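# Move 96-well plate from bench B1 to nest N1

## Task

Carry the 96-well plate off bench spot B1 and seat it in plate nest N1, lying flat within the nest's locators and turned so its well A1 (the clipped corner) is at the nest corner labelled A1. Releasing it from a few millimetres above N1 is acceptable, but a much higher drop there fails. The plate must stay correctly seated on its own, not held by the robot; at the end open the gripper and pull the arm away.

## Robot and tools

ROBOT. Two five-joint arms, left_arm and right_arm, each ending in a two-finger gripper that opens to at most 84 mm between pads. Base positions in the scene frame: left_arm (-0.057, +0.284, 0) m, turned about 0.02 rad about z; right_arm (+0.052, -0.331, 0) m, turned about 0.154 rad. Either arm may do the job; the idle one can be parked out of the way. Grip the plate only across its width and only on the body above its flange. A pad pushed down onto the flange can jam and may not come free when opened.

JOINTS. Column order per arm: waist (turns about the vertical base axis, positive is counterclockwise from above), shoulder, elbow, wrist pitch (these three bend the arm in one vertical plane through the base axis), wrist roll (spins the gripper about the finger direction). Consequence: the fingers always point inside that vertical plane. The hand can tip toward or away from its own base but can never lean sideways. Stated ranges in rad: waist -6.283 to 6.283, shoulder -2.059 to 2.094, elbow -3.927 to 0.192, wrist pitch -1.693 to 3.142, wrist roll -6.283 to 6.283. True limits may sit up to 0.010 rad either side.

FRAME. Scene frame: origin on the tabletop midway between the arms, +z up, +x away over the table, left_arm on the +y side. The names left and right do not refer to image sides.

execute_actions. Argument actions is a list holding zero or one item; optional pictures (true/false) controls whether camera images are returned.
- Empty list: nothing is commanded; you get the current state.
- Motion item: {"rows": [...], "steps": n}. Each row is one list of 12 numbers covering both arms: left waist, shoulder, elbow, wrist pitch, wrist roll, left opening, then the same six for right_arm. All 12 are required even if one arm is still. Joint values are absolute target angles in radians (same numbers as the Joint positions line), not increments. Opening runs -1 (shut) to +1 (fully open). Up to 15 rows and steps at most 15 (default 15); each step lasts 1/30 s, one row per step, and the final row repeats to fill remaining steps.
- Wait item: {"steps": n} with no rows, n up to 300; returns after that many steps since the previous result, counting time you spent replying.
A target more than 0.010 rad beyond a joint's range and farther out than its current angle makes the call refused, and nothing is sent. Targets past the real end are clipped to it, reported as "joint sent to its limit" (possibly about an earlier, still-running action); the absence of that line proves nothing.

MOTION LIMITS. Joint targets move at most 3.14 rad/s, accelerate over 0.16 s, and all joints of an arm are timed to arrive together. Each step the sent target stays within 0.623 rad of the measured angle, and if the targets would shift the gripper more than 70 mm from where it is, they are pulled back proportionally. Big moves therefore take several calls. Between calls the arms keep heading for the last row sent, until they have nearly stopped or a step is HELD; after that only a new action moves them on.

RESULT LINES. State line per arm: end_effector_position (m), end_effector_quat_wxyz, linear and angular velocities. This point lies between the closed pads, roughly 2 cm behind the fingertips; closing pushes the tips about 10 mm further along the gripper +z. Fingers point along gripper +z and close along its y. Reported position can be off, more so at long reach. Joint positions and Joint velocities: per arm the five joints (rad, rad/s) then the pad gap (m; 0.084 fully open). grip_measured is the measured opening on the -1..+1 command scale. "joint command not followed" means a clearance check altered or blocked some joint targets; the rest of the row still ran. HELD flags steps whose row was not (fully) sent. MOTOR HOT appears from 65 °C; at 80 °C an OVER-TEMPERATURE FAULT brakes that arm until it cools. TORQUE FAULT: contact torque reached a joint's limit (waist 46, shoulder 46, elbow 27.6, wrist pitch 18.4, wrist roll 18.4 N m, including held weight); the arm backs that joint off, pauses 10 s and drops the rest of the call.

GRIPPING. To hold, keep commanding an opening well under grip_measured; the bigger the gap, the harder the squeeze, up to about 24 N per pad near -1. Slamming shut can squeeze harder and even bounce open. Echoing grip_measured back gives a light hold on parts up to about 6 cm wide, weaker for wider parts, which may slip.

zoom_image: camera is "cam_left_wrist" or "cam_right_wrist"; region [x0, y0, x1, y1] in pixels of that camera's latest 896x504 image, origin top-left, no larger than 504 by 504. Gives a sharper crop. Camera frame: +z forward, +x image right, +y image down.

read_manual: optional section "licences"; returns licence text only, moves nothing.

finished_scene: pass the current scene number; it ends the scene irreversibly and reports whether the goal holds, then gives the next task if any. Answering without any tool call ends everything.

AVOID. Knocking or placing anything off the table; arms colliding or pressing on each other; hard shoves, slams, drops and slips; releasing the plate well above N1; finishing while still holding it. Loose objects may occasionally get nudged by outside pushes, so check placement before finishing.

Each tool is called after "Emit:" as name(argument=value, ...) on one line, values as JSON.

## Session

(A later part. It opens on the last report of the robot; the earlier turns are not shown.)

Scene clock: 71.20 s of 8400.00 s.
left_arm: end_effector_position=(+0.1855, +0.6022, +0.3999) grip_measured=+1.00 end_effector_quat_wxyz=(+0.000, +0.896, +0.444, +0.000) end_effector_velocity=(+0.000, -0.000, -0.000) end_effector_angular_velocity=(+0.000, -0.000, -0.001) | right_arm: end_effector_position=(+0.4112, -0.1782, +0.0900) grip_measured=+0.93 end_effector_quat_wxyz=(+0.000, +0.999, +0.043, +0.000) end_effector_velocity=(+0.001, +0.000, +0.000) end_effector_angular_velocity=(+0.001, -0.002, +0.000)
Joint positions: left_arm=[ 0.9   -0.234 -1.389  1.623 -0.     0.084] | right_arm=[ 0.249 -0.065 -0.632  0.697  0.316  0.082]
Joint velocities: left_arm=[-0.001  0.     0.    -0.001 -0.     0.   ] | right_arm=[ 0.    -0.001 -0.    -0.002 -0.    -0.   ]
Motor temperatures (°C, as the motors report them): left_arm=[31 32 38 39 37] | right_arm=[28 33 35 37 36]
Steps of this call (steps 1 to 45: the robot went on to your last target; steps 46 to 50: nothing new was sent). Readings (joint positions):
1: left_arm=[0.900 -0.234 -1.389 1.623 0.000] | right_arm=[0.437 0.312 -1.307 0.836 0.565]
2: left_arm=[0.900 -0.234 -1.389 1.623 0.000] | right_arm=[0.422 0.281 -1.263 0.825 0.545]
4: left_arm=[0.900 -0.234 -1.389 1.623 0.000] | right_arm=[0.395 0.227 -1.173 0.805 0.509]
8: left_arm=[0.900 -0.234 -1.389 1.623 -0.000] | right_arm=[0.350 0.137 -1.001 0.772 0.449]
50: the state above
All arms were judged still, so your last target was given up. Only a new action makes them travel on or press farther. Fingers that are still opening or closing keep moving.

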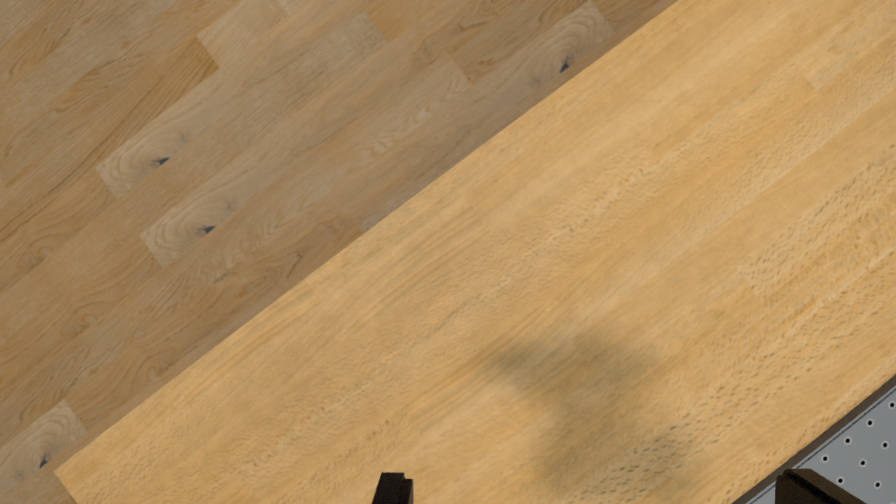

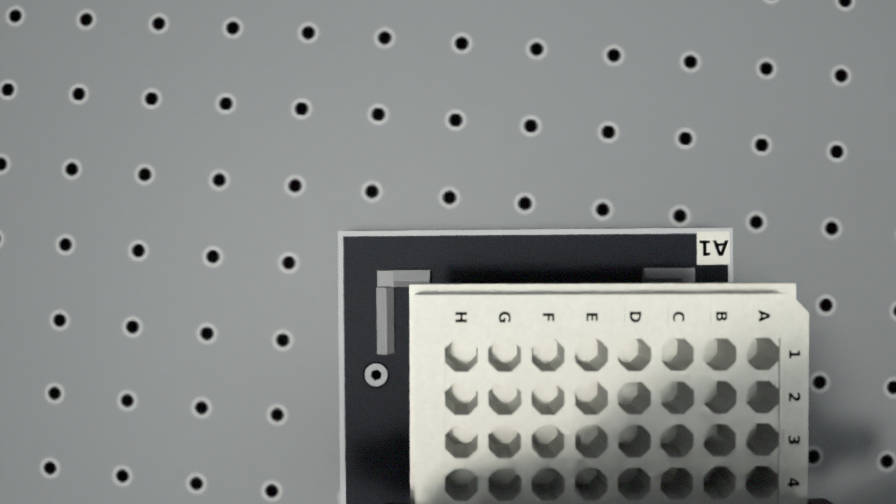

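Emit:
execute_actions(actions=[{"rows":[[0.9,-0.234,-1.389,1.623,0,1,0.251,-0.052,-0.6284,0.6804,0.3165,0.0],[0.9,-0.234,-1.389,1.623,0,1,0.2535,-0.039,-0.6248,0.6638,0.317,0.0],[0.9,-0.234,-1.389,1.623,0,1,0.256,-0.026,-0.6212,0.6472,0.317,0.0],[0.9,-0.234,-1.389,1.623,0,1,0.258,-0.013,-0.6176,0.6306,0.3175,0.0],[0.9,-0.234,-1.389,1.623,0,1,0.2605,0,-0.614,0.614,0.3177,0.0],[0.9,-0.234,-1.389,1.623,0,1,0.2625,0.012,-0.6103,0.5983,0.3177,0.0]],"steps":15}], pictures=false)

Emit:
execute_actions(actions=[{"steps":12}])

Emit:
zoom_image(camera="cam_right_wrist", region=[330, 220, 480, 370])

Scene clock: 79.00 s of 8400.00 s.
left_arm: end_effector_position=(+0.1855, +0.6022, +0.3999) grip_measured=+1.00 end_effector_quat_wxyz=(+0.000, +0.896, +0.444, +0.000) end_effector_velocity=(-0.000, +0.000, -0.000) end_effector_angular_velocity=(-0.001, +0.001, +0.001) | right_arm: end_effector_position=(+0.4090, -0.1734, +0.0606) grip_measured=+0.93 end_effector_quat_wxyz=(-0.000, +0.999, +0.049, +0.000) end_effector_velocity=(+0.003, +0.002, -0.001) end_effector_angular_velocity=(+0.005, -0.011, +0.001)
Joint positions: left_arm=[ 0.9   -0.234 -1.389  1.623  0.     0.084] | right_arm=[ 0.262  0.011 -0.611  0.599  0.318  0.082]
Joint velocities: left_arm=[ 0.001 -0.     0.001  0.    -0.     0.   ] | right_arm=[ 0.001  0.005 -0.001 -0.017  0.     0.   ]
Motor temperatures (°C, as the motors report them): left_arm=[31 32 38 39 37] | right_arm=[28 33 35 37 36]
Steps of this call (steps 1 to 90: nothing new was sent; then 4.30 s passed at rest; steps 91 to 105: all 15 steps of this action). Readings (joint positions):
91: left_arm=[0.900 -0.234 -1.389 1.623 0.000] | right_arm=[0.249 -0.065 -0.632 0.696 0.316]
92: left_arm=[0.900 -0.234 -1.389 1.623 -0.000] | right_arm=[0.249 -0.063 -0.632 0.693 0.316]
94: left_arm=[0.900 -0.234 -1.389 1.623 0.000] | right_arm=[0.252 -0.050 -0.629 0.676 0.317]
98: left_arm=[0.900 -0.234 -1.389 1.623 0.000] | right_arm=[0.259 -0.007 -0.615 0.624 0.317]
105: the state above

Scene clock: 79.40 s of 8400.00 s.
left_arm: end_effector_position=(+0.1855, +0.6022, +0.3999) grip_measured=+1.00 end_effector_quat_wxyz=(+0.000, +0.896, +0.444, +0.000) end_effector_velocity=(+0.000, -0.000, -0.000) end_effector_angular_velocity=(-0.000, +0.000, -0.000) | right_arm: end_effector_position=(+0.4087, -0.1734, +0.0601) grip_measured=+0.93 end_effector_quat_wxyz=(-0.000, +0.999, +0.049, +0.000) end_effector_velocity=(-0.000, -0.000, -0.000) end_effector_angular_velocity=(-0.000, +0.000, -0.000)
Joint positions: left_arm=[ 0.9   -0.234 -1.389  1.623  0.     0.084] | right_arm=[ 0.262  0.012 -0.61   0.598  0.318  0.082]
Joint velocities: left_arm=[-0.    -0.    -0.     0.001  0.    -0.   ] | right_arm=[ 0.  0.  0. -0.  0. -0.]
Motor temperatures (°C, as the motors report them): left_arm=[31 32 39 39 37] | right_arm=[28 33 34 37 36]
Steps of this call (steps 1 to 12: the robot went on to your last target). Readings (joint positions):
1: left_arm=[0.900 -0.234 -1.389 1.623 -0.000] | right_arm=[0.262 0.011 -0.611 0.599 0.318]
2: left_arm=[0.900 -0.234 -1.389 1.623 0.000] | right_arm=[0.262 0.011 -0.611 0.599 0.318]
4: left_arm=[0.900 -0.234 -1.389 1.623 -0.000] | right_arm=[0.262 0.011 -0.611 0.599 0.318]
8: left_arm=[0.900 -0.234 -1.389 1.623 -0.000] | right_arm=[0.262 0.012 -0.610 0.598 0.318]
12: the state above

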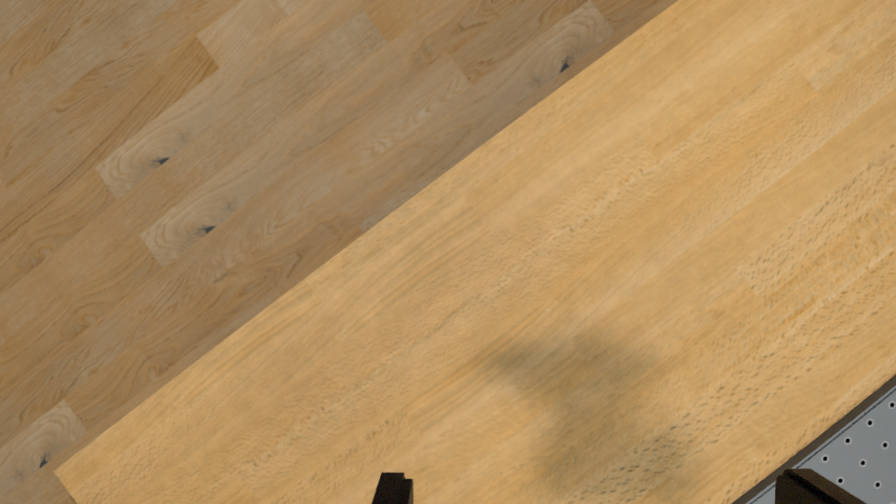

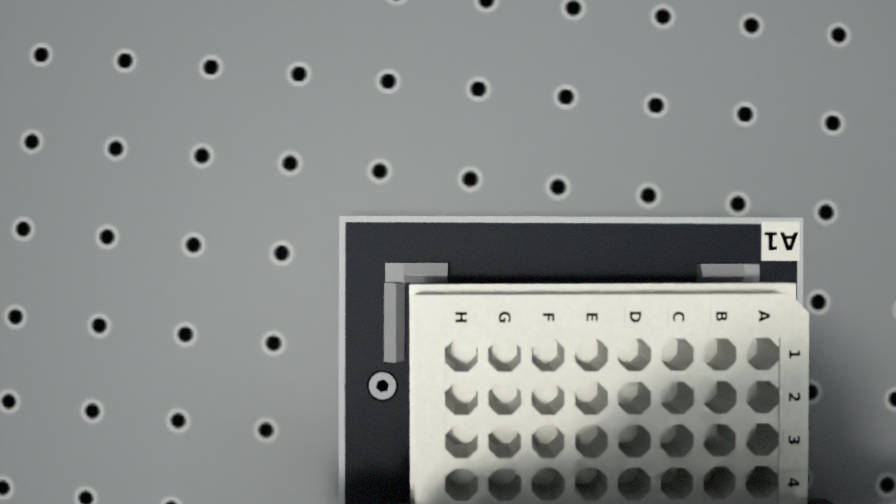

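Region (330, 220, 480, 370) of cam_right_wrist's 896x504 image, scaled by 3.360, with more detail than that image has.

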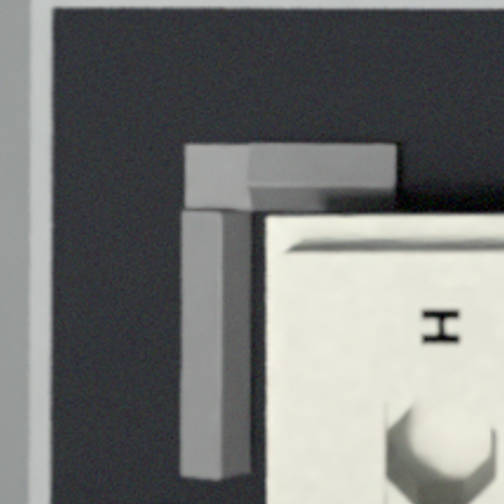

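Emit:
execute_actions(actions=[{"rows":[[0.9,-0.234,-1.389,1.623,0,1,0.265,0.016,-0.6097,0.5937,0.321,0.0],[0.9,-0.234,-1.389,1.623,0,1,0.2679,0.021,-0.609,0.588,0.3261,0.0],[0.9,-0.234,-1.389,1.623,0,1,0.2679,0.027,-0.6083,0.5813,0.3261,0.0],[0.9,-0.234,-1.389,1.623,0,1,0.2679,0.033,-0.6075,0.5745,0.3261,0.0],[0.9,-0.234,-1.389,1.623,0,1,0.2679,0.0378,-0.6068,0.569,0.3261,0.0]],"steps":15}], pictures=false)

Emit:
execute_actions(actions=[{"steps":12}])

Emit:
zoom_image(camera="cam_right_wrist", region=[330, 220, 480, 370])

Emit:
zoom_image(camera="cam_right_wrist", region=[700, 220, 850, 370])

Scene clock: 86.67 s of 8400.00 s.
left_arm: end_effector_position=(+0.1855, +0.6022, +0.3999) grip_measured=+1.00 end_effector_quat_wxyz=(+0.000, +0.896, +0.444, +0.000) end_effector_velocity=(+0.000, -0.000, -0.000) end_effector_angular_velocity=(-0.000, +0.000, -0.000) | right_arm: end_effector_position=(+0.4081, -0.1714, +0.0512) grip_measured=+0.93 end_effector_quat_wxyz=(-0.000, +0.999, +0.048, +0.000) end_effector_velocity=(+0.000, +0.000, -0.001) end_effector_angular_velocity=(+0.001, -0.002, -0.000)
Joint positions: left_arm=[ 0.9   -0.234 -1.389  1.623 -0.     0.084] | right_arm=[ 0.268  0.037 -0.607  0.569  0.326  0.082]
Joint velocities: left_arm=[-0. -0.  0.  0.  0.  0.] | right_arm=[ 0.     0.002  0.001 -0.004  0.    -0.   ]
Motor temperatures (°C, as the motors report them): left_arm=[31 32 39 39 37] | right_arm=[28 32 34 37 36]
Steps of this call (steps 1 to 15: the robot went on to your last target; steps 16 to 90: nothing new was sent; then 3.77 s passed at rest; steps 91 to 105: all 15 steps of this action). Readings (joint positions):
91: left_arm=[0.900 -0.234 -1.389 1.623 -0.000] | right_arm=[0.263 0.012 -0.610 0.598 0.318]
92: left_arm=[0.900 -0.234 -1.389 1.623 0.000] | right_arm=[0.263 0.013 -0.610 0.597 0.319]
94: left_arm=[0.900 -0.234 -1.389 1.623 0.000] | right_arm=[0.265 0.018 -0.610 0.591 0.322]
98: left_arm=[0.900 -0.234 -1.389 1.623 0.000] | right_arm=[0.268 0.034 -0.607 0.575 0.325]
105: the state above

Scene clock: 87.07 s of 8400.00 s.
left_arm: end_effector_position=(+0.1855, +0.6022, +0.3999) grip_measured=+1.00 end_effector_quat_wxyz=(+0.000, +0.896, +0.444, +0.000) end_effector_velocity=(+0.000, -0.000, +0.000) end_effector_angular_velocity=(+0.000, -0.000, -0.001) | right_arm: end_effector_position=(+0.4080, -0.1714, +0.0510) grip_measured=+0.93 end_effector_quat_wxyz=(-0.000, +0.999, +0.048, +0.000) end_effector_velocity=(-0.000, -0.000, -0.001) end_effector_angular_velocity=(-0.001, +0.001, -0.000)
Joint positions: left_arm=[ 0.9   -0.234 -1.389  1.623 -0.     0.084] | right_arm=[ 0.268  0.038 -0.607  0.569  0.326  0.082]
Joint velocities: left_arm=[-0.001  0.    -0.    -0.     0.     0.   ] | right_arm=[-0.     0.001  0.    -0.     0.     0.   ]
Motor temperatures (°C, as the motors report them): left_arm=[31 32 39 39 37] | right_arm=[28 32 34 37 36]
Steps of this call (steps 1 to 12: the robot went on to your last target). Readings (joint positions):
1: left_arm=[0.900 -0.234 -1.389 1.623 0.000] | right_arm=[0.268 0.037 -0.607 0.569 0.326]
2: left_arm=[0.900 -0.234 -1.389 1.623 0.000] | right_arm=[0.268 0.038 -0.607 0.569 0.326]
4: left_arm=[0.900 -0.234 -1.389 1.623 0.000] | right_arm=[0.268 0.038 -0.607 0.569 0.326]
8: left_arm=[0.900 -0.234 -1.389 1.623 -0.000] | right_arm=[0.268 0.038 -0.607 0.569 0.326]
12: the state above

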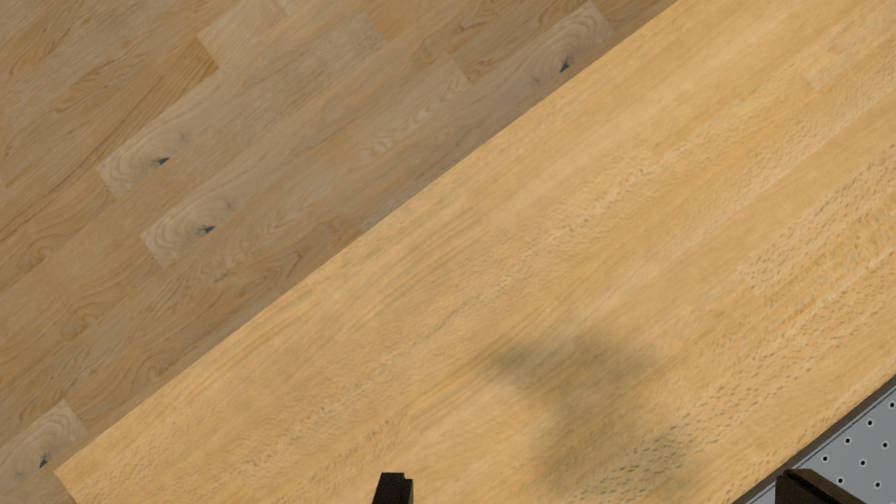

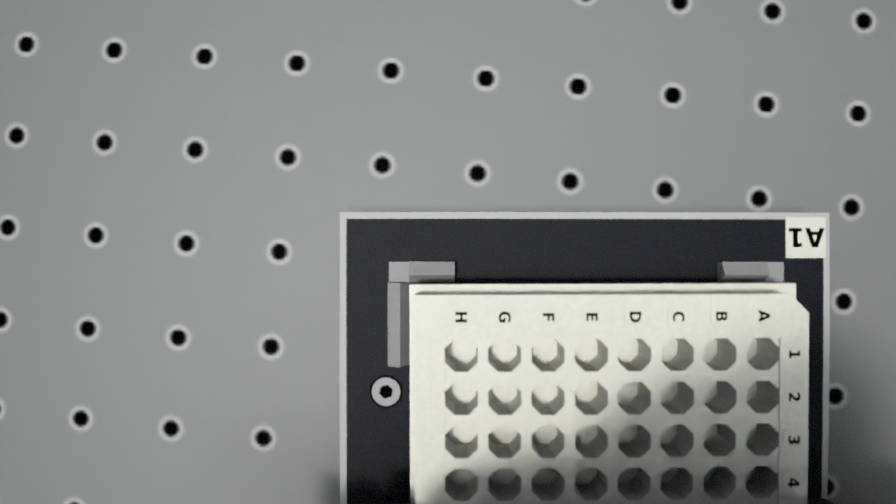

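Region (330, 220, 480, 370) of cam_right_wrist's 896x504 image, scaled by 3.360, with more detail than that image has.

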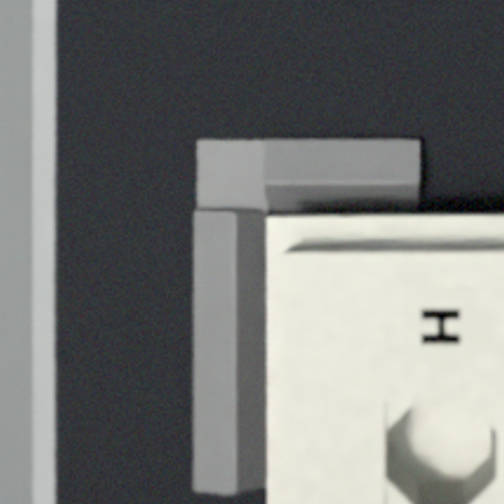

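Region (700, 220, 850, 370) of cam_right_wrist's 896x504 image, scaled by 3.360, with more detail than that image has.

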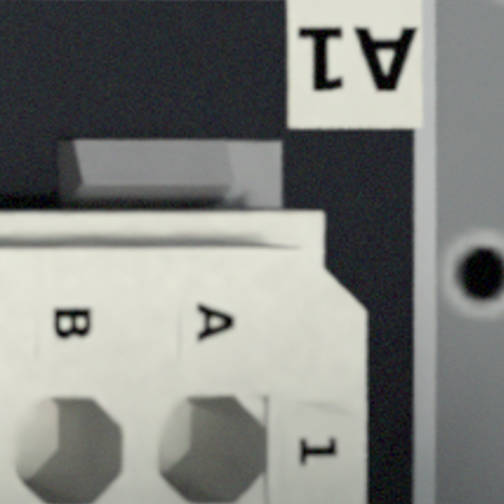

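Emit:
execute_actions(actions=[{"rows":[[0.9,-0.234,-1.389,1.623,0,1,0.2683,0.039,-0.605,0.566,0.3265,0.0],[0.9,-0.234,-1.389,1.623,0,1,0.2683,0.041,-0.6047,0.5637,0.3265,0.0],[0.9,-0.234,-1.389,1.623,0,1,0.2683,0.043,-0.6044,0.5614,0.3265,0.0],[0.9,-0.234,-1.389,1.623,0,1,0.2683,0.045,-0.6041,0.5591,0.3265,0.0],[0.9,-0.234,-1.389,1.623,0,1,0.2683,0.047,-0.6038,0.5568,0.3265,0.0],[0.9,-0.234,-1.389,1.623,0,1,0.2683,0.049,-0.6035,0.5545,0.3265,0.0],[0.9,-0.234,-1.389,1.623,0,1,0.2683,0.051,-0.6032,0.5522,0.3265,0.0],[0.9,-0.234,-1.389,1.623,0,1,0.2683,0.053,-0.603,0.55,0.3265,0.0],[0.9,-0.234,-1.389,1.623,0,1,0.2683,0.055,-0.6027,0.5477,0.3265,0.0],[0.9,-0.234,-1.389,1.623,0,1,0.2683,0.0567,-0.6025,0.5458,0.3265,0.0]],"steps":15}], pictures=false)

Emit:
execute_actions(actions=[{"steps":12}])

Emit:
zoom_image(camera="cam_right_wrist", region=[330, 220, 480, 370])

Emit:
zoom_image(camera="cam_right_wrist", region=[700, 220, 850, 370])

Scene clock: 94.33 s of 8400.00 s.
left_arm: end_effector_position=(+0.1855, +0.6022, +0.3999) grip_measured=+1.00 end_effector_quat_wxyz=(+0.000, +0.896, +0.444, +0.000) end_effector_velocity=(-0.000, -0.000, -0.000) end_effector_angular_velocity=(-0.001, +0.000, +0.000) | right_arm: end_effector_position=(+0.4074, -0.1715, +0.0442) grip_measured=+0.93 end_effector_quat_wxyz=(+0.000, +0.999, +0.048, -0.000) end_effector_velocity=(+0.002, +0.001, -0.002) end_effector_angular_velocity=(+0.003, -0.006, +0.000)
Joint positions: left_arm=[ 0.9   -0.234 -1.389  1.623  0.     0.084] | right_arm=[ 0.268  0.056 -0.602  0.547  0.326  0.082]
Joint velocities: left_arm=[ 0.  0.  0.  0. -0.  0.] | right_arm=[ 0.     0.009 -0.001 -0.014  0.     0.   ]
Motor temperatures (°C, as the motors report them): left_arm=[31 32 39 39 37] | right_arm=[28 32 34 37 36]
Steps of this call (steps 1 to 15: the robot went on to your last target; steps 16 to 90: nothing new was sent; then 3.77 s passed at rest; steps 91 to 105: all 15 steps of this action). Readings (joint positions):
91: left_arm=[0.900 -0.234 -1.389 1.623 -0.000] | right_arm=[0.268 0.038 -0.607 0.569 0.326]
92: left_arm=[0.900 -0.234 -1.389 1.623 0.000] | right_arm=[0.268 0.038 -0.606 0.568 0.326]
94: left_arm=[0.900 -0.234 -1.389 1.623 -0.000] | right_arm=[0.268 0.040 -0.606 0.565 0.326]
98: left_arm=[0.900 -0.234 -1.389 1.623 0.000] | right_arm=[0.268 0.047 -0.604 0.557 0.326]
105: the state above

Scene clock: 94.73 s of 8400.00 s.
left_arm: end_effector_position=(+0.1855, +0.6022, +0.3999) grip_measured=+1.00 end_effector_quat_wxyz=(+0.000, +0.896, +0.444, +0.000) end_effector_velocity=(-0.000, -0.000, -0.000) end_effector_angular_velocity=(-0.001, +0.001, +0.001) | right_arm: end_effector_position=(+0.4075, -0.1715, +0.0440) grip_measured=+0.93 end_effector_quat_wxyz=(-0.000, +0.999, +0.048, +0.000) end_effector_velocity=(+0.000, +0.000, -0.000) end_effector_angular_velocity=(+0.000, -0.000, +0.000)
Joint positions: left_arm=[ 0.9   -0.234 -1.389  1.623  0.     0.084] | right_arm=[ 0.268  0.057 -0.603  0.546  0.327  0.082]
Joint velocities: left_arm=[ 0.001 -0.     0.     0.001  0.    -0.   ] | right_arm=[ 0.     0.001 -0.    -0.001 -0.     0.   ]
Motor temperatures (°C, as the motors report them): left_arm=[31 32 39 39 37] | right_arm=[28 32 34 37 36]
Steps of this call (steps 1 to 12: the robot went on to your last target). Readings (joint positions):
1: left_arm=[0.900 -0.234 -1.389 1.623 -0.000] | right_arm=[0.268 0.056 -0.603 0.546 0.326]
2: left_arm=[0.900 -0.234 -1.389 1.623 0.000] | right_arm=[0.268 0.056 -0.603 0.546 0.326]
4: left_arm=[0.900 -0.234 -1.389 1.623 0.000] | right_arm=[0.268 0.056 -0.603 0.546 0.326]
8: left_arm=[0.900 -0.234 -1.389 1.623 0.000] | right_arm=[0.268 0.057 -0.603 0.546 0.326]
12: the state above

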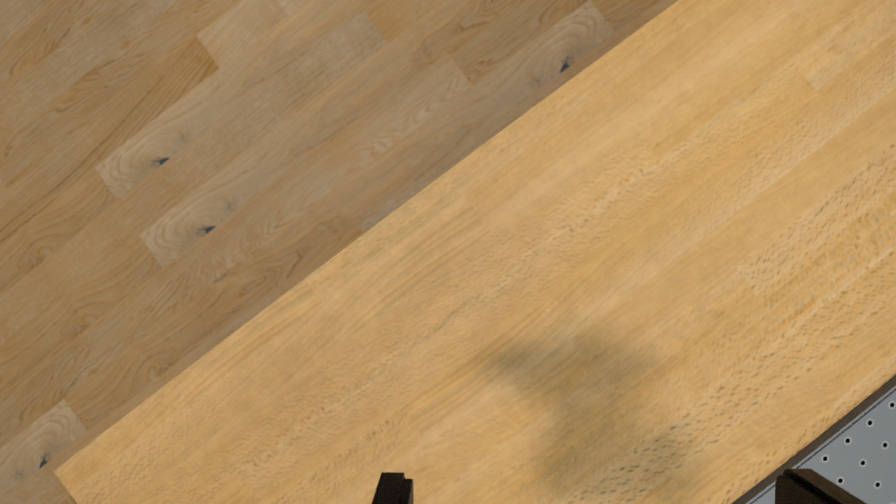

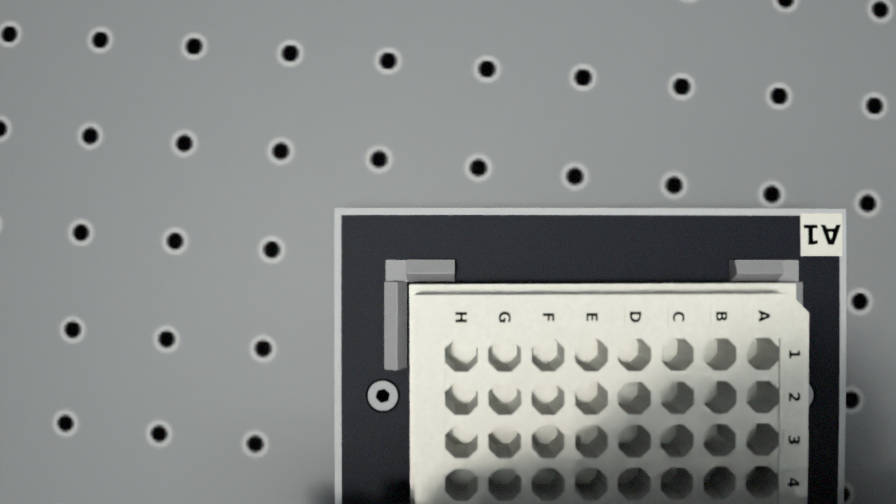

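Region (330, 220, 480, 370) of cam_right_wrist's 896x504 image, scaled by 3.360, with more detail than that image has.

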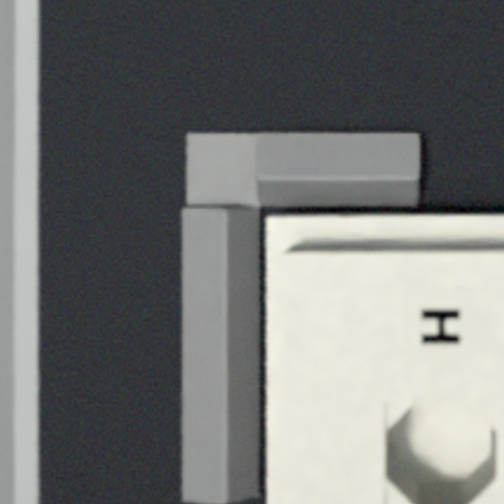

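Region (700, 220, 850, 370) of cam_right_wrist's 896x504 image, scaled by 3.360, with more detail than that image has.

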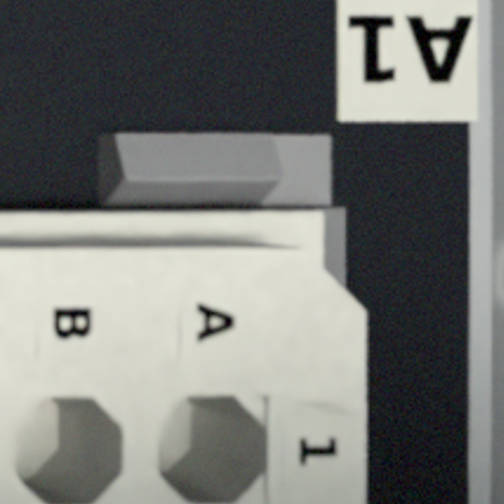

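Emit:
execute_actions(actions=[{"rows":[[0.9,-0.234,-1.389,1.623,0,1,0.2683,0.0585,-0.6023,0.5438,0.3265,0.0],[0.9,-0.234,-1.389,1.623,0,1,0.2683,0.0605,-0.6021,0.5416,0.3265,0.0],[0.9,-0.234,-1.389,1.623,0,1,0.2683,0.0625,-0.602,0.5395,0.3265,0.0],[0.9,-0.234,-1.389,1.623,0,1,0.2683,0.0645,-0.6018,0.5373,0.3265,0.0],[0.9,-0.234,-1.389,1.623,0,1,0.2683,0.0665,-0.6017,0.5352,0.3265,0.0],[0.9,-0.234,-1.389,1.623,0,1,0.2683,0.0686,-0.6015,0.5329,0.3265,0.0]],"steps":15}], pictures=false)

Emit:
execute_actions(actions=[{"steps":12}])

Emit:
zoom_image(camera="cam_right_wrist", region=[330, 220, 480, 370])

Emit:
zoom_image(camera="cam_right_wrist", region=[700, 220, 850, 370])

Scene clock: 101.73 s of 8400.00 s.
left_arm: end_effector_position=(+0.1855, +0.6022, +0.3999) grip_measured=+1.00 end_effector_quat_wxyz=(+0.000, +0.896, +0.444, +0.000) end_effector_velocity=(+0.000, -0.000, +0.000) end_effector_angular_velocity=(-0.000, +0.000, -0.000) | right_arm: end_effector_position=(+0.4079, -0.1710, +0.0409) grip_measured=+0.94 end_effector_quat_wxyz=(-0.000, +0.999, +0.048, +0.001) end_effector_velocity=(+0.000, -0.000, -0.001) end_effector_angular_velocity=(+0.001, -0.001, +0.003)
Joint positions: left_arm=[ 0.9   -0.234 -1.389  1.623 -0.     0.084] | right_arm=[ 0.269  0.067 -0.602  0.534  0.327  0.082]
Joint velocities: left_arm=[-0.001  0.    -0.     0.001 -0.    -0.   ] | right_arm=[-0.001  0.003  0.001 -0.006 -0.004  0.001]
Motor temperatures (°C, as the motors report them): left_arm=[31 32 39 39 37] | right_arm=[28 32 34 37 36]
Steps of this call (steps 1 to 15: the robot went on to your last target; steps 16 to 90: nothing new was sent; then 3.50 s passed at rest; steps 91 to 105: all 15 steps of this action). Readings (joint positions):
91: left_arm=[0.900 -0.234 -1.389 1.623 -0.000] | right_arm=[0.268 0.057 -0.602 0.546 0.327]
92: left_arm=[0.900 -0.234 -1.389 1.623 -0.000] | right_arm=[0.268 0.057 -0.603 0.545 0.327]
94: left_arm=[0.900 -0.234 -1.389 1.623 0.000] | right_arm=[0.268 0.059 -0.602 0.543 0.327]
98: left_arm=[0.900 -0.234 -1.389 1.623 0.000] | right_arm=[0.269 0.065 -0.602 0.536 0.327]
105: the state above

Scene clock: 102.13 s of 8400.00 s.
left_arm: end_effector_position=(+0.1855, +0.6022, +0.3999) grip_measured=+1.00 end_effector_quat_wxyz=(+0.000, +0.896, +0.444, +0.000) end_effector_velocity=(-0.000, +0.000, +0.000) end_effector_angular_velocity=(+0.001, -0.000, +0.000) | right_arm: end_effector_position=(+0.4080, -0.1711, +0.0405) grip_measured=+0.94 end_effector_quat_wxyz=(-0.000, +0.999, +0.048, +0.001) end_effector_velocity=(-0.000, -0.000, +0.000) end_effector_angular_velocity=(-0.000, +0.000, -0.001)
Joint positions: left_arm=[ 0.9   -0.234 -1.389  1.623 -0.     0.084] | right_arm=[ 0.269  0.068 -0.602  0.533  0.326  0.082]
Joint velocities: left_arm=[ 0. -0. -0. -0. -0. -0.] | right_arm=[-0.    -0.001 -0.     0.002  0.001 -0.   ]
Motor temperatures (°C, as the motors report them): left_arm=[31 32 39 39 37] | right_arm=[28 32 34 37 36]
Steps of this call (steps 1 to 12: the robot went on to your last target). Readings (joint positions):
1: left_arm=[0.900 -0.234 -1.389 1.623 0.000] | right_arm=[0.269 0.067 -0.602 0.534 0.326]
2: left_arm=[0.900 -0.234 -1.389 1.623 0.000] | right_arm=[0.269 0.067 -0.602 0.534 0.326]
4: left_arm=[0.900 -0.234 -1.389 1.623 0.000] | right_arm=[0.269 0.067 -0.602 0.534 0.326]
8: left_arm=[0.900 -0.234 -1.389 1.623 -0.000] | right_arm=[0.269 0.067 -0.602 0.533 0.326]
12: the state above

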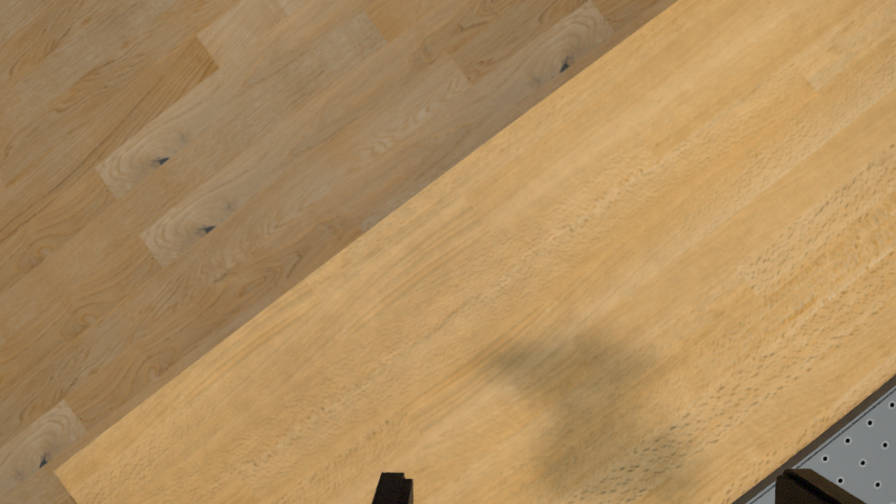

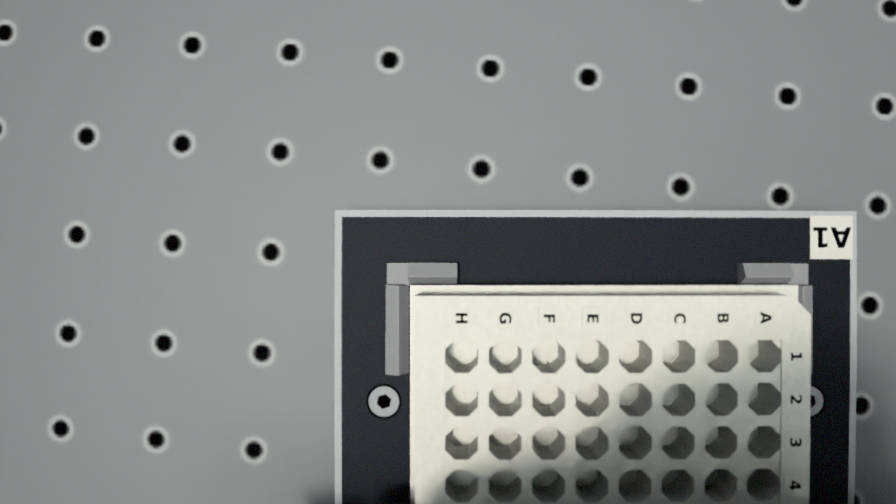

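Region (330, 220, 480, 370) of cam_right_wrist's 896x504 image, scaled by 3.360, with more detail than that image has.

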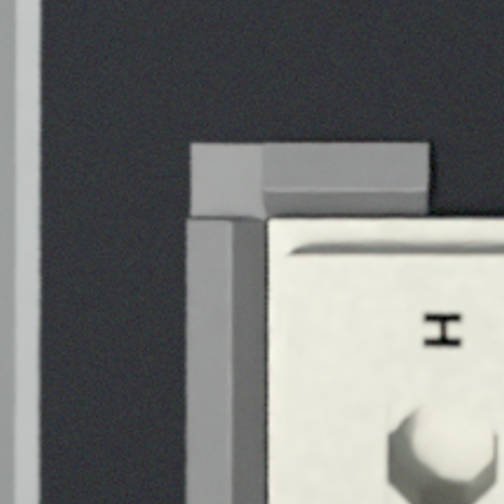

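Region (700, 220, 850, 370) of cam_right_wrist's 896x504 image, scaled by 3.360, with more detail than that image has.

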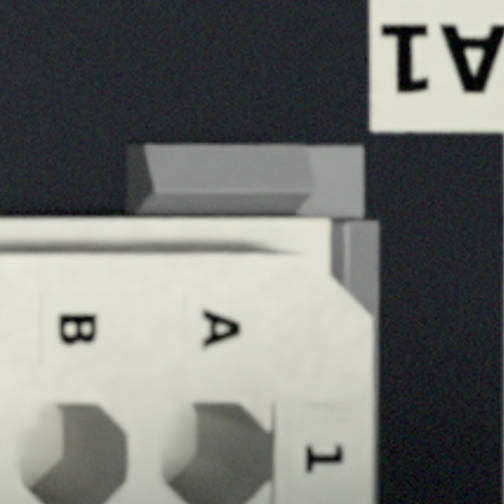

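Emit:
execute_actions(actions=[{"rows":[[0.9,-0.234,-1.389,1.623,0,1,0.269,0.0695,-0.603,0.5335,0.3270,0.0],[0.9,-0.234,-1.389,1.623,0,1,0.2695,0.0705,-0.604,0.5335,0.3275,0.0],[0.9,-0.234,-1.389,1.623,0,1,0.2695,0.0715,-0.604,0.5325,0.3275,0.0],[0.9,-0.234,-1.389,1.623,0,1,0.2695,0.0725,-0.6038,0.5313,0.3275,0.0],[0.9,-0.234,-1.389,1.623,0,1,0.2695,0.0735,-0.6037,0.5302,0.3275,0.0],[0.9,-0.234,-1.389,1.623,0,1,0.2695,0.0745,-0.6036,0.5291,0.3275,0.0],[0.9,-0.234,-1.389,1.623,0,1,0.2695,0.0755,-0.6035,0.528,0.3275,0.0],[0.9,-0.234,-1.389,1.623,0,1,0.2695,0.0765,-0.6034,0.5269,0.3275,0.0]],"steps":15}], pictures=false)

Emit:
execute_actions(actions=[{"steps":12}])

Emit:
zoom_image(camera="cam_right_wrist", region=[700, 220, 850, 370])

Scene clock: 109.57 s of 8400.00 s.
left_arm: end_effector_position=(+0.1855, +0.6022, +0.3999) grip_measured=+1.00 end_effector_quat_wxyz=(+0.000, +0.896, +0.444, +0.000) end_effector_velocity=(+0.000, -0.000, -0.000) end_effector_angular_velocity=(-0.000, +0.000, -0.000) | right_arm: end_effector_position=(+0.4081, -0.1710, +0.0389) grip_measured=+0.94 end_effector_quat_wxyz=(-0.000, +0.999, +0.048, +0.000) end_effector_velocity=(+0.001, +0.001, -0.001) end_effector_angular_velocity=(+0.001, -0.002, +0.000)
Joint positions: left_arm=[ 0.9   -0.234 -1.389  1.623 -0.     0.084] | right_arm=[ 0.269  0.074 -0.603  0.529  0.328  0.082]
Joint velocities: left_arm=[-0.001 -0.     0.     0.    -0.     0.   ] | right_arm=[ 0.001  0.005 -0.    -0.007  0.     0.   ]
Motor temperatures (°C, as the motors report them): left_arm=[31 32 39 39 37] | right_arm=[28 32 33 37 36]
Steps of this call (steps 1 to 15: the robot went on to your last target; steps 16 to 90: nothing new was sent; then 3.93 s passed at rest; steps 91 to 105: all 15 steps of this action). Readings (joint positions):
91: left_arm=[0.900 -0.234 -1.389 1.623 -0.000] | right_arm=[0.268 0.069 -0.602 0.533 0.327]
92: left_arm=[0.900 -0.234 -1.389 1.623 0.000] | right_arm=[0.268 0.069 -0.602 0.533 0.327]
94: left_arm=[0.900 -0.234 -1.389 1.623 0.000] | right_arm=[0.269 0.070 -0.603 0.533 0.327]
98: left_arm=[0.900 -0.234 -1.389 1.623 -0.000] | right_arm=[0.269 0.072 -0.603 0.532 0.327]
105: the state above

Scene clock: 109.97 s of 8400.00 s.
left_arm: end_effector_position=(+0.1855, +0.6022, +0.3999) grip_measured=+1.00 end_effector_quat_wxyz=(+0.000, +0.896, +0.444, +0.000) end_effector_velocity=(-0.000, -0.000, -0.000) end_effector_angular_velocity=(-0.000, +0.000, -0.000) | right_arm: end_effector_position=(+0.4082, -0.1709, +0.0388) grip_measured=+0.95 end_effector_quat_wxyz=(-0.000, +0.999, +0.048, +0.001) end_effector_velocity=(-0.000, +0.000, -0.000) end_effector_angular_velocity=(+0.000, -0.000, +0.001)
Joint positions: left_arm=[ 0.9   -0.234 -1.389  1.623  0.     0.084] | right_arm=[ 0.269  0.074 -0.603  0.528  0.328  0.082]
Joint velocities: left_arm=[ 0.    -0.     0.001 -0.     0.     0.   ] | right_arm=[ 0.001  0.001  0.    -0.002 -0.     0.   ]
Motor temperatures (°C, as the motors report them): left_arm=[31 32 39 39 37] | right_arm=[28 32 33 37 36]
Steps of this call (steps 1 to 12: the robot went on to your last target). Readings (joint positions):
1: left_arm=[0.900 -0.234 -1.389 1.623 -0.000] | right_arm=[0.269 0.074 -0.603 0.529 0.328]
2: left_arm=[0.900 -0.234 -1.389 1.623 -0.000] | right_arm=[0.269 0.074 -0.603 0.529 0.328]
4: left_arm=[0.900 -0.234 -1.389 1.623 0.000] | right_arm=[0.269 0.074 -0.603 0.529 0.328]
8: left_arm=[0.900 -0.234 -1.389 1.623 -0.000] | right_arm=[0.269 0.074 -0.603 0.528 0.328]
12: the state above

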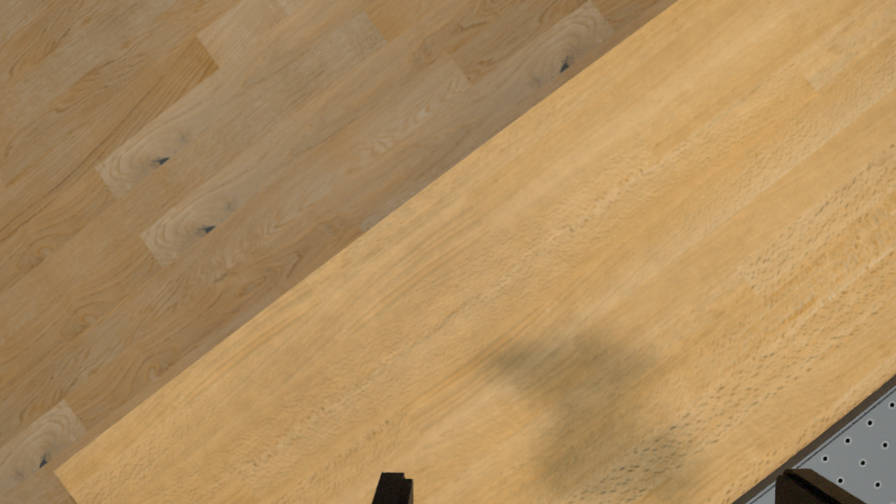

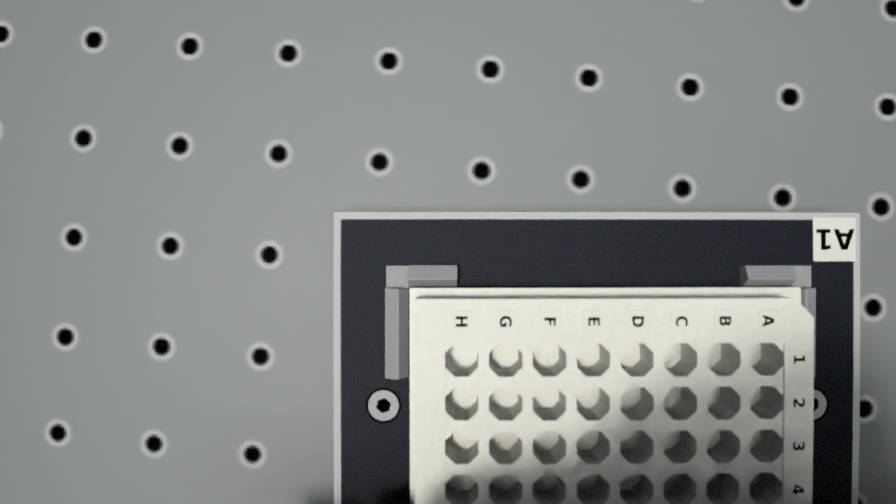

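Region (700, 220, 850, 370) of cam_right_wrist's 896x504 image, scaled by 3.360, with more detail than that image has.

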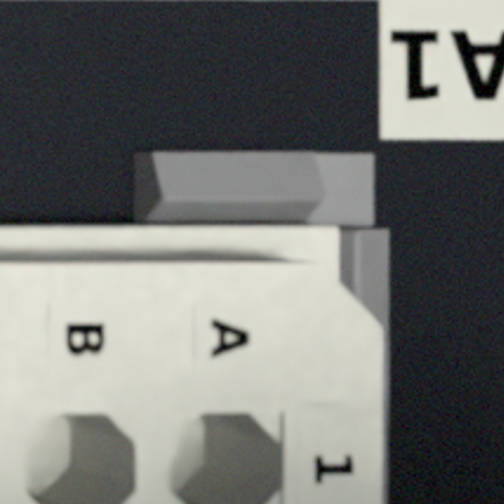

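Emit:
execute_actions(actions=[{"rows":[[0.9,-0.234,-1.389,1.623,0,1,0.2695,0.072,-0.6038,0.5318,0.3275,0.3],[0.9,-0.234,-1.389,1.623,0,1,0.2695,0.071,-0.6038,0.5328,0.3275,0.6],[0.9,-0.234,-1.389,1.623,0,1,0.2695,0.071,-0.6038,0.5328,0.3275,0.8],[0.9,-0.234,-1.389,1.623,0,1,0.2695,0.071,-0.6038,0.5328,0.3275,0.9],[0.9,-0.234,-1.389,1.623,0,1,0.2695,0.071,-0.6038,0.5328,0.3275,1]],"steps":15}])

Emit:
execute_actions(actions=[{"rows":[[0.9,-0.234,-1.389,1.623,0,1,0.2695,0.065,-0.6045,0.5395,0.3275,1],[0.9,-0.234,-1.389,1.623,0,1,0.2695,0.057,-0.6055,0.5485,0.3275,1],[0.9,-0.234,-1.389,1.623,0,1,0.2695,0.048,-0.6065,0.5585,0.3275,1],[0.9,-0.234,-1.389,1.623,0,1,0.2695,0.039,-0.608,0.569,0.3275,1],[0.9,-0.234,-1.389,1.623,0,1,0.2695,0.026,-0.61,0.584,0.3275,1],[0.9,-0.234,-1.389,1.623,0,1,0.2695,0.013,-0.612,0.599,0.3275,1],[0.9,-0.234,-1.389,1.623,0,1,0.2695,-0.013,-0.618,0.631,0.3275,1],[0.9,-0.234,-1.389,1.623,0,1,0.2695,-0.039,-0.625,0.664,0.3275,1],[0.9,-0.234,-1.389,1.623,0,1,0.2695,-0.065,-0.632,0.697,0.3275,1]],"steps":15}], pictures=false)

Emit:
execute_actions(actions=[{"rows":[[0.9,-0.234,-1.389,1.623,0,1,0.2695,-0.5,-0.7,1.2,0.3275,1]],"steps":15}], pictures=false)

Emit:
execute_actions(actions=[{"steps":25}])

Scene clock: 118.17 s of 8400.00 s.
left_arm: end_effector_position=(+0.1855, +0.6022, +0.3999) grip_measured=+1.00 end_effector_quat_wxyz=(+0.000, +0.896, +0.444, +0.000) end_effector_velocity=(-0.000, +0.000, +0.000) end_effector_angular_velocity=(+0.000, -0.000, +0.000) | right_arm: end_effector_position=(+0.4078, -0.1702, +0.0390) grip_measured=+1.00 end_effector_quat_wxyz=(+0.000, +0.999, +0.049, -0.000) end_effector_velocity=(-0.002, -0.002, +0.001) end_effector_angular_velocity=(-0.002, +0.005, -0.002)
Joint positions: left_arm=[ 0.9   -0.234 -1.389  1.623 -0.     0.084] | right_arm=[ 0.271  0.074 -0.604  0.53   0.327  0.084]
Joint velocities: left_arm=[ 0. -0. -0. -0. -0. -0.] | right_arm=[-0.002 -0.007  0.004  0.009 -0.    -0.   ]
Motor temperatures (°C, as the motors report them): left_arm=[31 32 39 39 37] | right_arm=[28 32 33 37 36]
Steps of this call (steps 1 to 15: the robot went on to your last target; steps 16 to 90: nothing new was sent; then 4.70 s passed at rest; steps 91 to 105: all 15 steps of this action). Readings (joint positions):
91: left_arm=[0.900 -0.234 -1.389 1.623 -0.000] | right_arm=[0.269 0.074 -0.603 0.527 0.327]
92: left_arm=[0.900 -0.234 -1.389 1.623 0.000] | right_arm=[0.269 0.074 -0.603 0.528 0.327]
94: left_arm=[0.900 -0.234 -1.389 1.623 0.000] | right_arm=[0.269 0.073 -0.604 0.529 0.327]
98: left_arm=[0.900 -0.234 -1.389 1.623 0.000] | right_arm=[0.271 0.075 -0.604 0.528 0.327]
105: the state above

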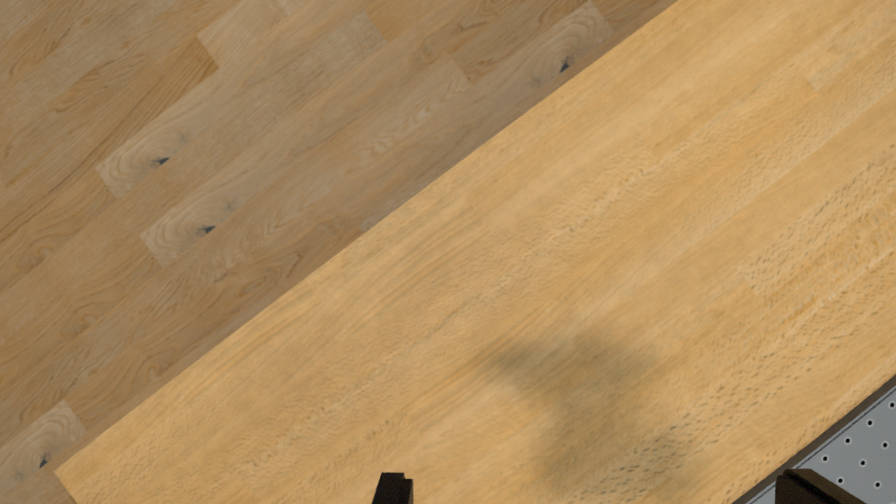

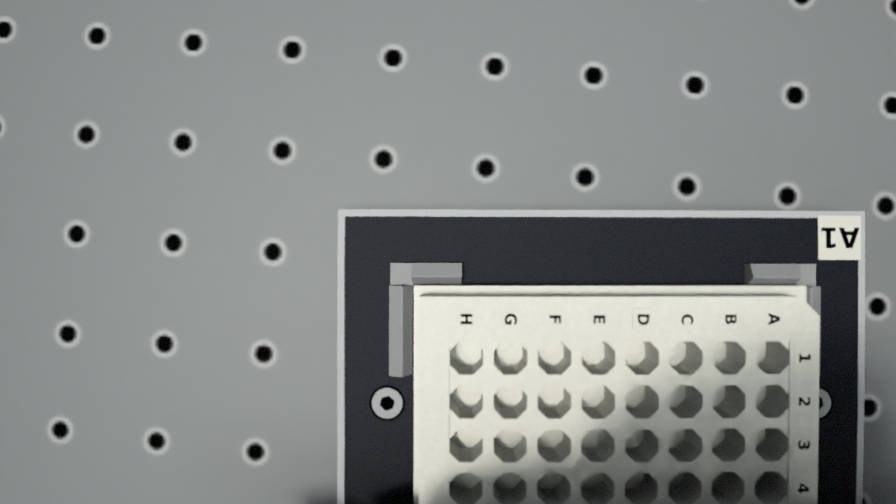

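Scene clock: 118.67 s of 8400.00 s.
left_arm: end_effector_position=(+0.1855, +0.6022, +0.3999) grip_measured=+1.00 end_effector_quat_wxyz=(+0.000, +0.896, +0.444, +0.000) end_effector_velocity=(+0.000, +0.000, +0.000) end_effector_angular_velocity=(+0.001, -0.001, +0.001) | right_arm: end_effector_position=(+0.4093, -0.1702, +0.0888) grip_measured=+1.00 end_effector_quat_wxyz=(-0.001, +0.999, +0.048, +0.002) end_effector_velocity=(-0.020, -0.009, +0.015) end_effector_angular_velocity=(-0.025, +0.056, +0.000)
Joint positions: left_arm=[ 0.9   -0.234 -1.389  1.623 -0.     0.084] | right_arm=[ 0.269 -0.06  -0.632  0.688  0.327  0.084]
Joint velocities: left_arm=[ 0.001 -0.    -0.    -0.001 -0.     0.   ] | right_arm=[ 0.001 -0.069  0.005  0.125  0.    -0.   ]
Motor temperatures (°C, as the motors report them): left_arm=[31 32 39 39 37] | right_arm=[28 32 33 37 36]
Steps of this call (steps 1 to 15: all 15 steps of this action). Readings (joint positions):
1: left_arm=[0.900 -0.234 -1.389 1.623 -0.000] | right_arm=[0.271 0.073 -0.604 0.531 0.327]
2: left_arm=[0.900 -0.234 -1.389 1.623 -0.000] | right_arm=[0.271 0.072 -0.604 0.533 0.327]
4: left_arm=[0.900 -0.234 -1.389 1.623 -0.000] | right_arm=[0.270 0.065 -0.602 0.543 0.327]
8: left_arm=[0.900 -0.234 -1.389 1.623 0.000] | right_arm=[0.269 0.029 -0.607 0.585 0.327]
15: the state above

Scene clock: 119.17 s of 8400.00 s.
left_arm: end_effector_position=(+0.1855, +0.6022, +0.3999) grip_measured=+1.00 end_effector_quat_wxyz=(+0.000, +0.896, +0.444, +0.000) end_effector_velocity=(+0.001, -0.000, +0.000) end_effector_angular_velocity=(+0.000, -0.000, -0.002) | right_arm: end_effector_position=(+0.3623, -0.1913, +0.2343) grip_measured=+1.00 end_effector_quat_wxyz=(-0.002, +0.999, +0.048, +0.004) end_effector_velocity=(-0.064, -0.029, +0.093) end_effector_angular_velocity=(-0.010, +0.023, -0.000)
Joint positions: left_arm=[ 0.9   -0.234 -1.389  1.623  0.     0.084] | right_arm=[ 0.27  -0.481 -0.699  1.171  0.327  0.084]
Joint velocities: left_arm=[-0.002 -0.     0.    -0.     0.     0.   ] | right_arm=[-0.    -0.304 -0.043  0.372 -0.    -0.   ]
Motor temperatures (°C, as the motors report them): left_arm=[31 32 39 39 37] | right_arm=[28 32 33 37 36]
Steps of this call (steps 1 to 15: all 15 steps of this action). Readings (joint positions):
1: left_arm=[0.900 -0.234 -1.389 1.623 0.000] | right_arm=[0.269 -0.062 -0.632 0.692 0.327]
2: left_arm=[0.900 -0.234 -1.389 1.623 -0.000] | right_arm=[0.269 -0.067 -0.631 0.702 0.327]
4: left_arm=[0.900 -0.234 -1.389 1.623 -0.000] | right_arm=[0.269 -0.111 -0.635 0.760 0.327]
8: left_arm=[0.900 -0.234 -1.389 1.623 0.000] | right_arm=[0.269 -0.269 -0.665 0.932 0.327]
15: the state above

Scene clock: 120.00 s of 8400.00 s.
left_arm: end_effector_position=(+0.1855, +0.6022, +0.3999) grip_measured=+1.00 end_effector_quat_wxyz=(+0.000, +0.896, +0.444, +0.000) end_effector_velocity=(-0.000, -0.000, -0.000) end_effector_angular_velocity=(-0.000, +0.000, +0.000) | right_arm: end_effector_position=(+0.3565, -0.1939, +0.2389) grip_measured=+1.00 end_effector_quat_wxyz=(+0.000, +0.999, +0.048, -0.000) end_effector_velocity=(+0.000, +0.000, +0.001) end_effector_angular_velocity=(+0.000, -0.001, +0.000)
Joint positions: left_arm=[ 0.9   -0.234 -1.389  1.623  0.     0.084] | right_arm=[ 0.269 -0.5   -0.7    1.2    0.328  0.084]
Joint velocities: left_arm=[ 0.  0. -0.  0. -0.  0.] | right_arm=[ 0.    -0.001 -0.001  0.001  0.     0.   ]
Motor temperatures (°C, as the motors report them): left_arm=[31 32 39 39 37] | right_arm=[28 32 33 37 36]
Steps of this call (steps 1 to 25: the robot went on to your last target). Readings (joint positions):
1: left_arm=[0.900 -0.234 -1.389 1.623 -0.000] | right_arm=[0.270 -0.488 -0.700 1.182 0.327]
2: left_arm=[0.900 -0.234 -1.389 1.623 -0.000] | right_arm=[0.270 -0.492 -0.699 1.188 0.327]
4: left_arm=[0.900 -0.234 -1.389 1.623 -0.000] | right_arm=[0.269 -0.495 -0.698 1.195 0.327]
8: left_arm=[0.900 -0.234 -1.389 1.623 0.000] | right_arm=[0.269 -0.497 -0.699 1.199 0.327]
25: the state above

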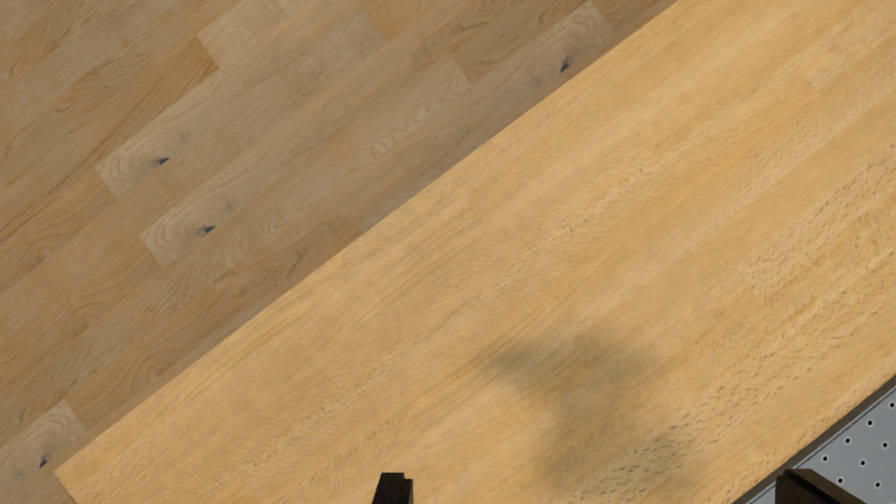

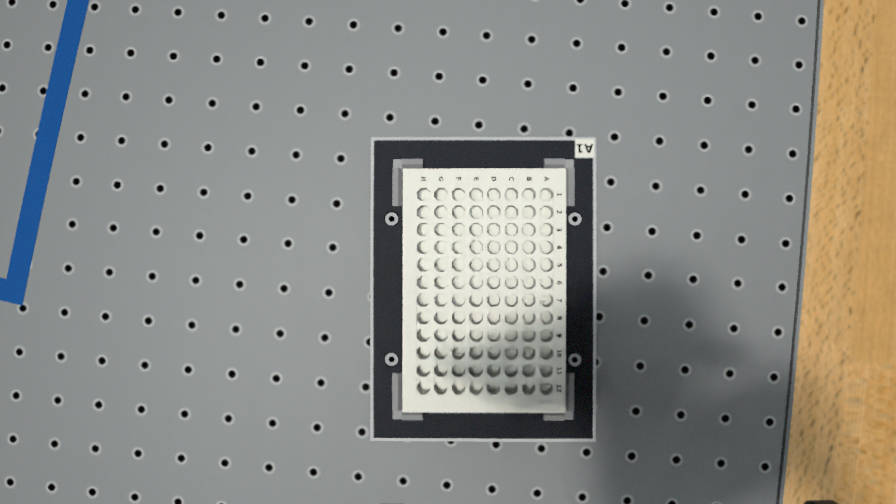

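Emit:
finished_scene(scene=1)

The scene is finished: the task was done.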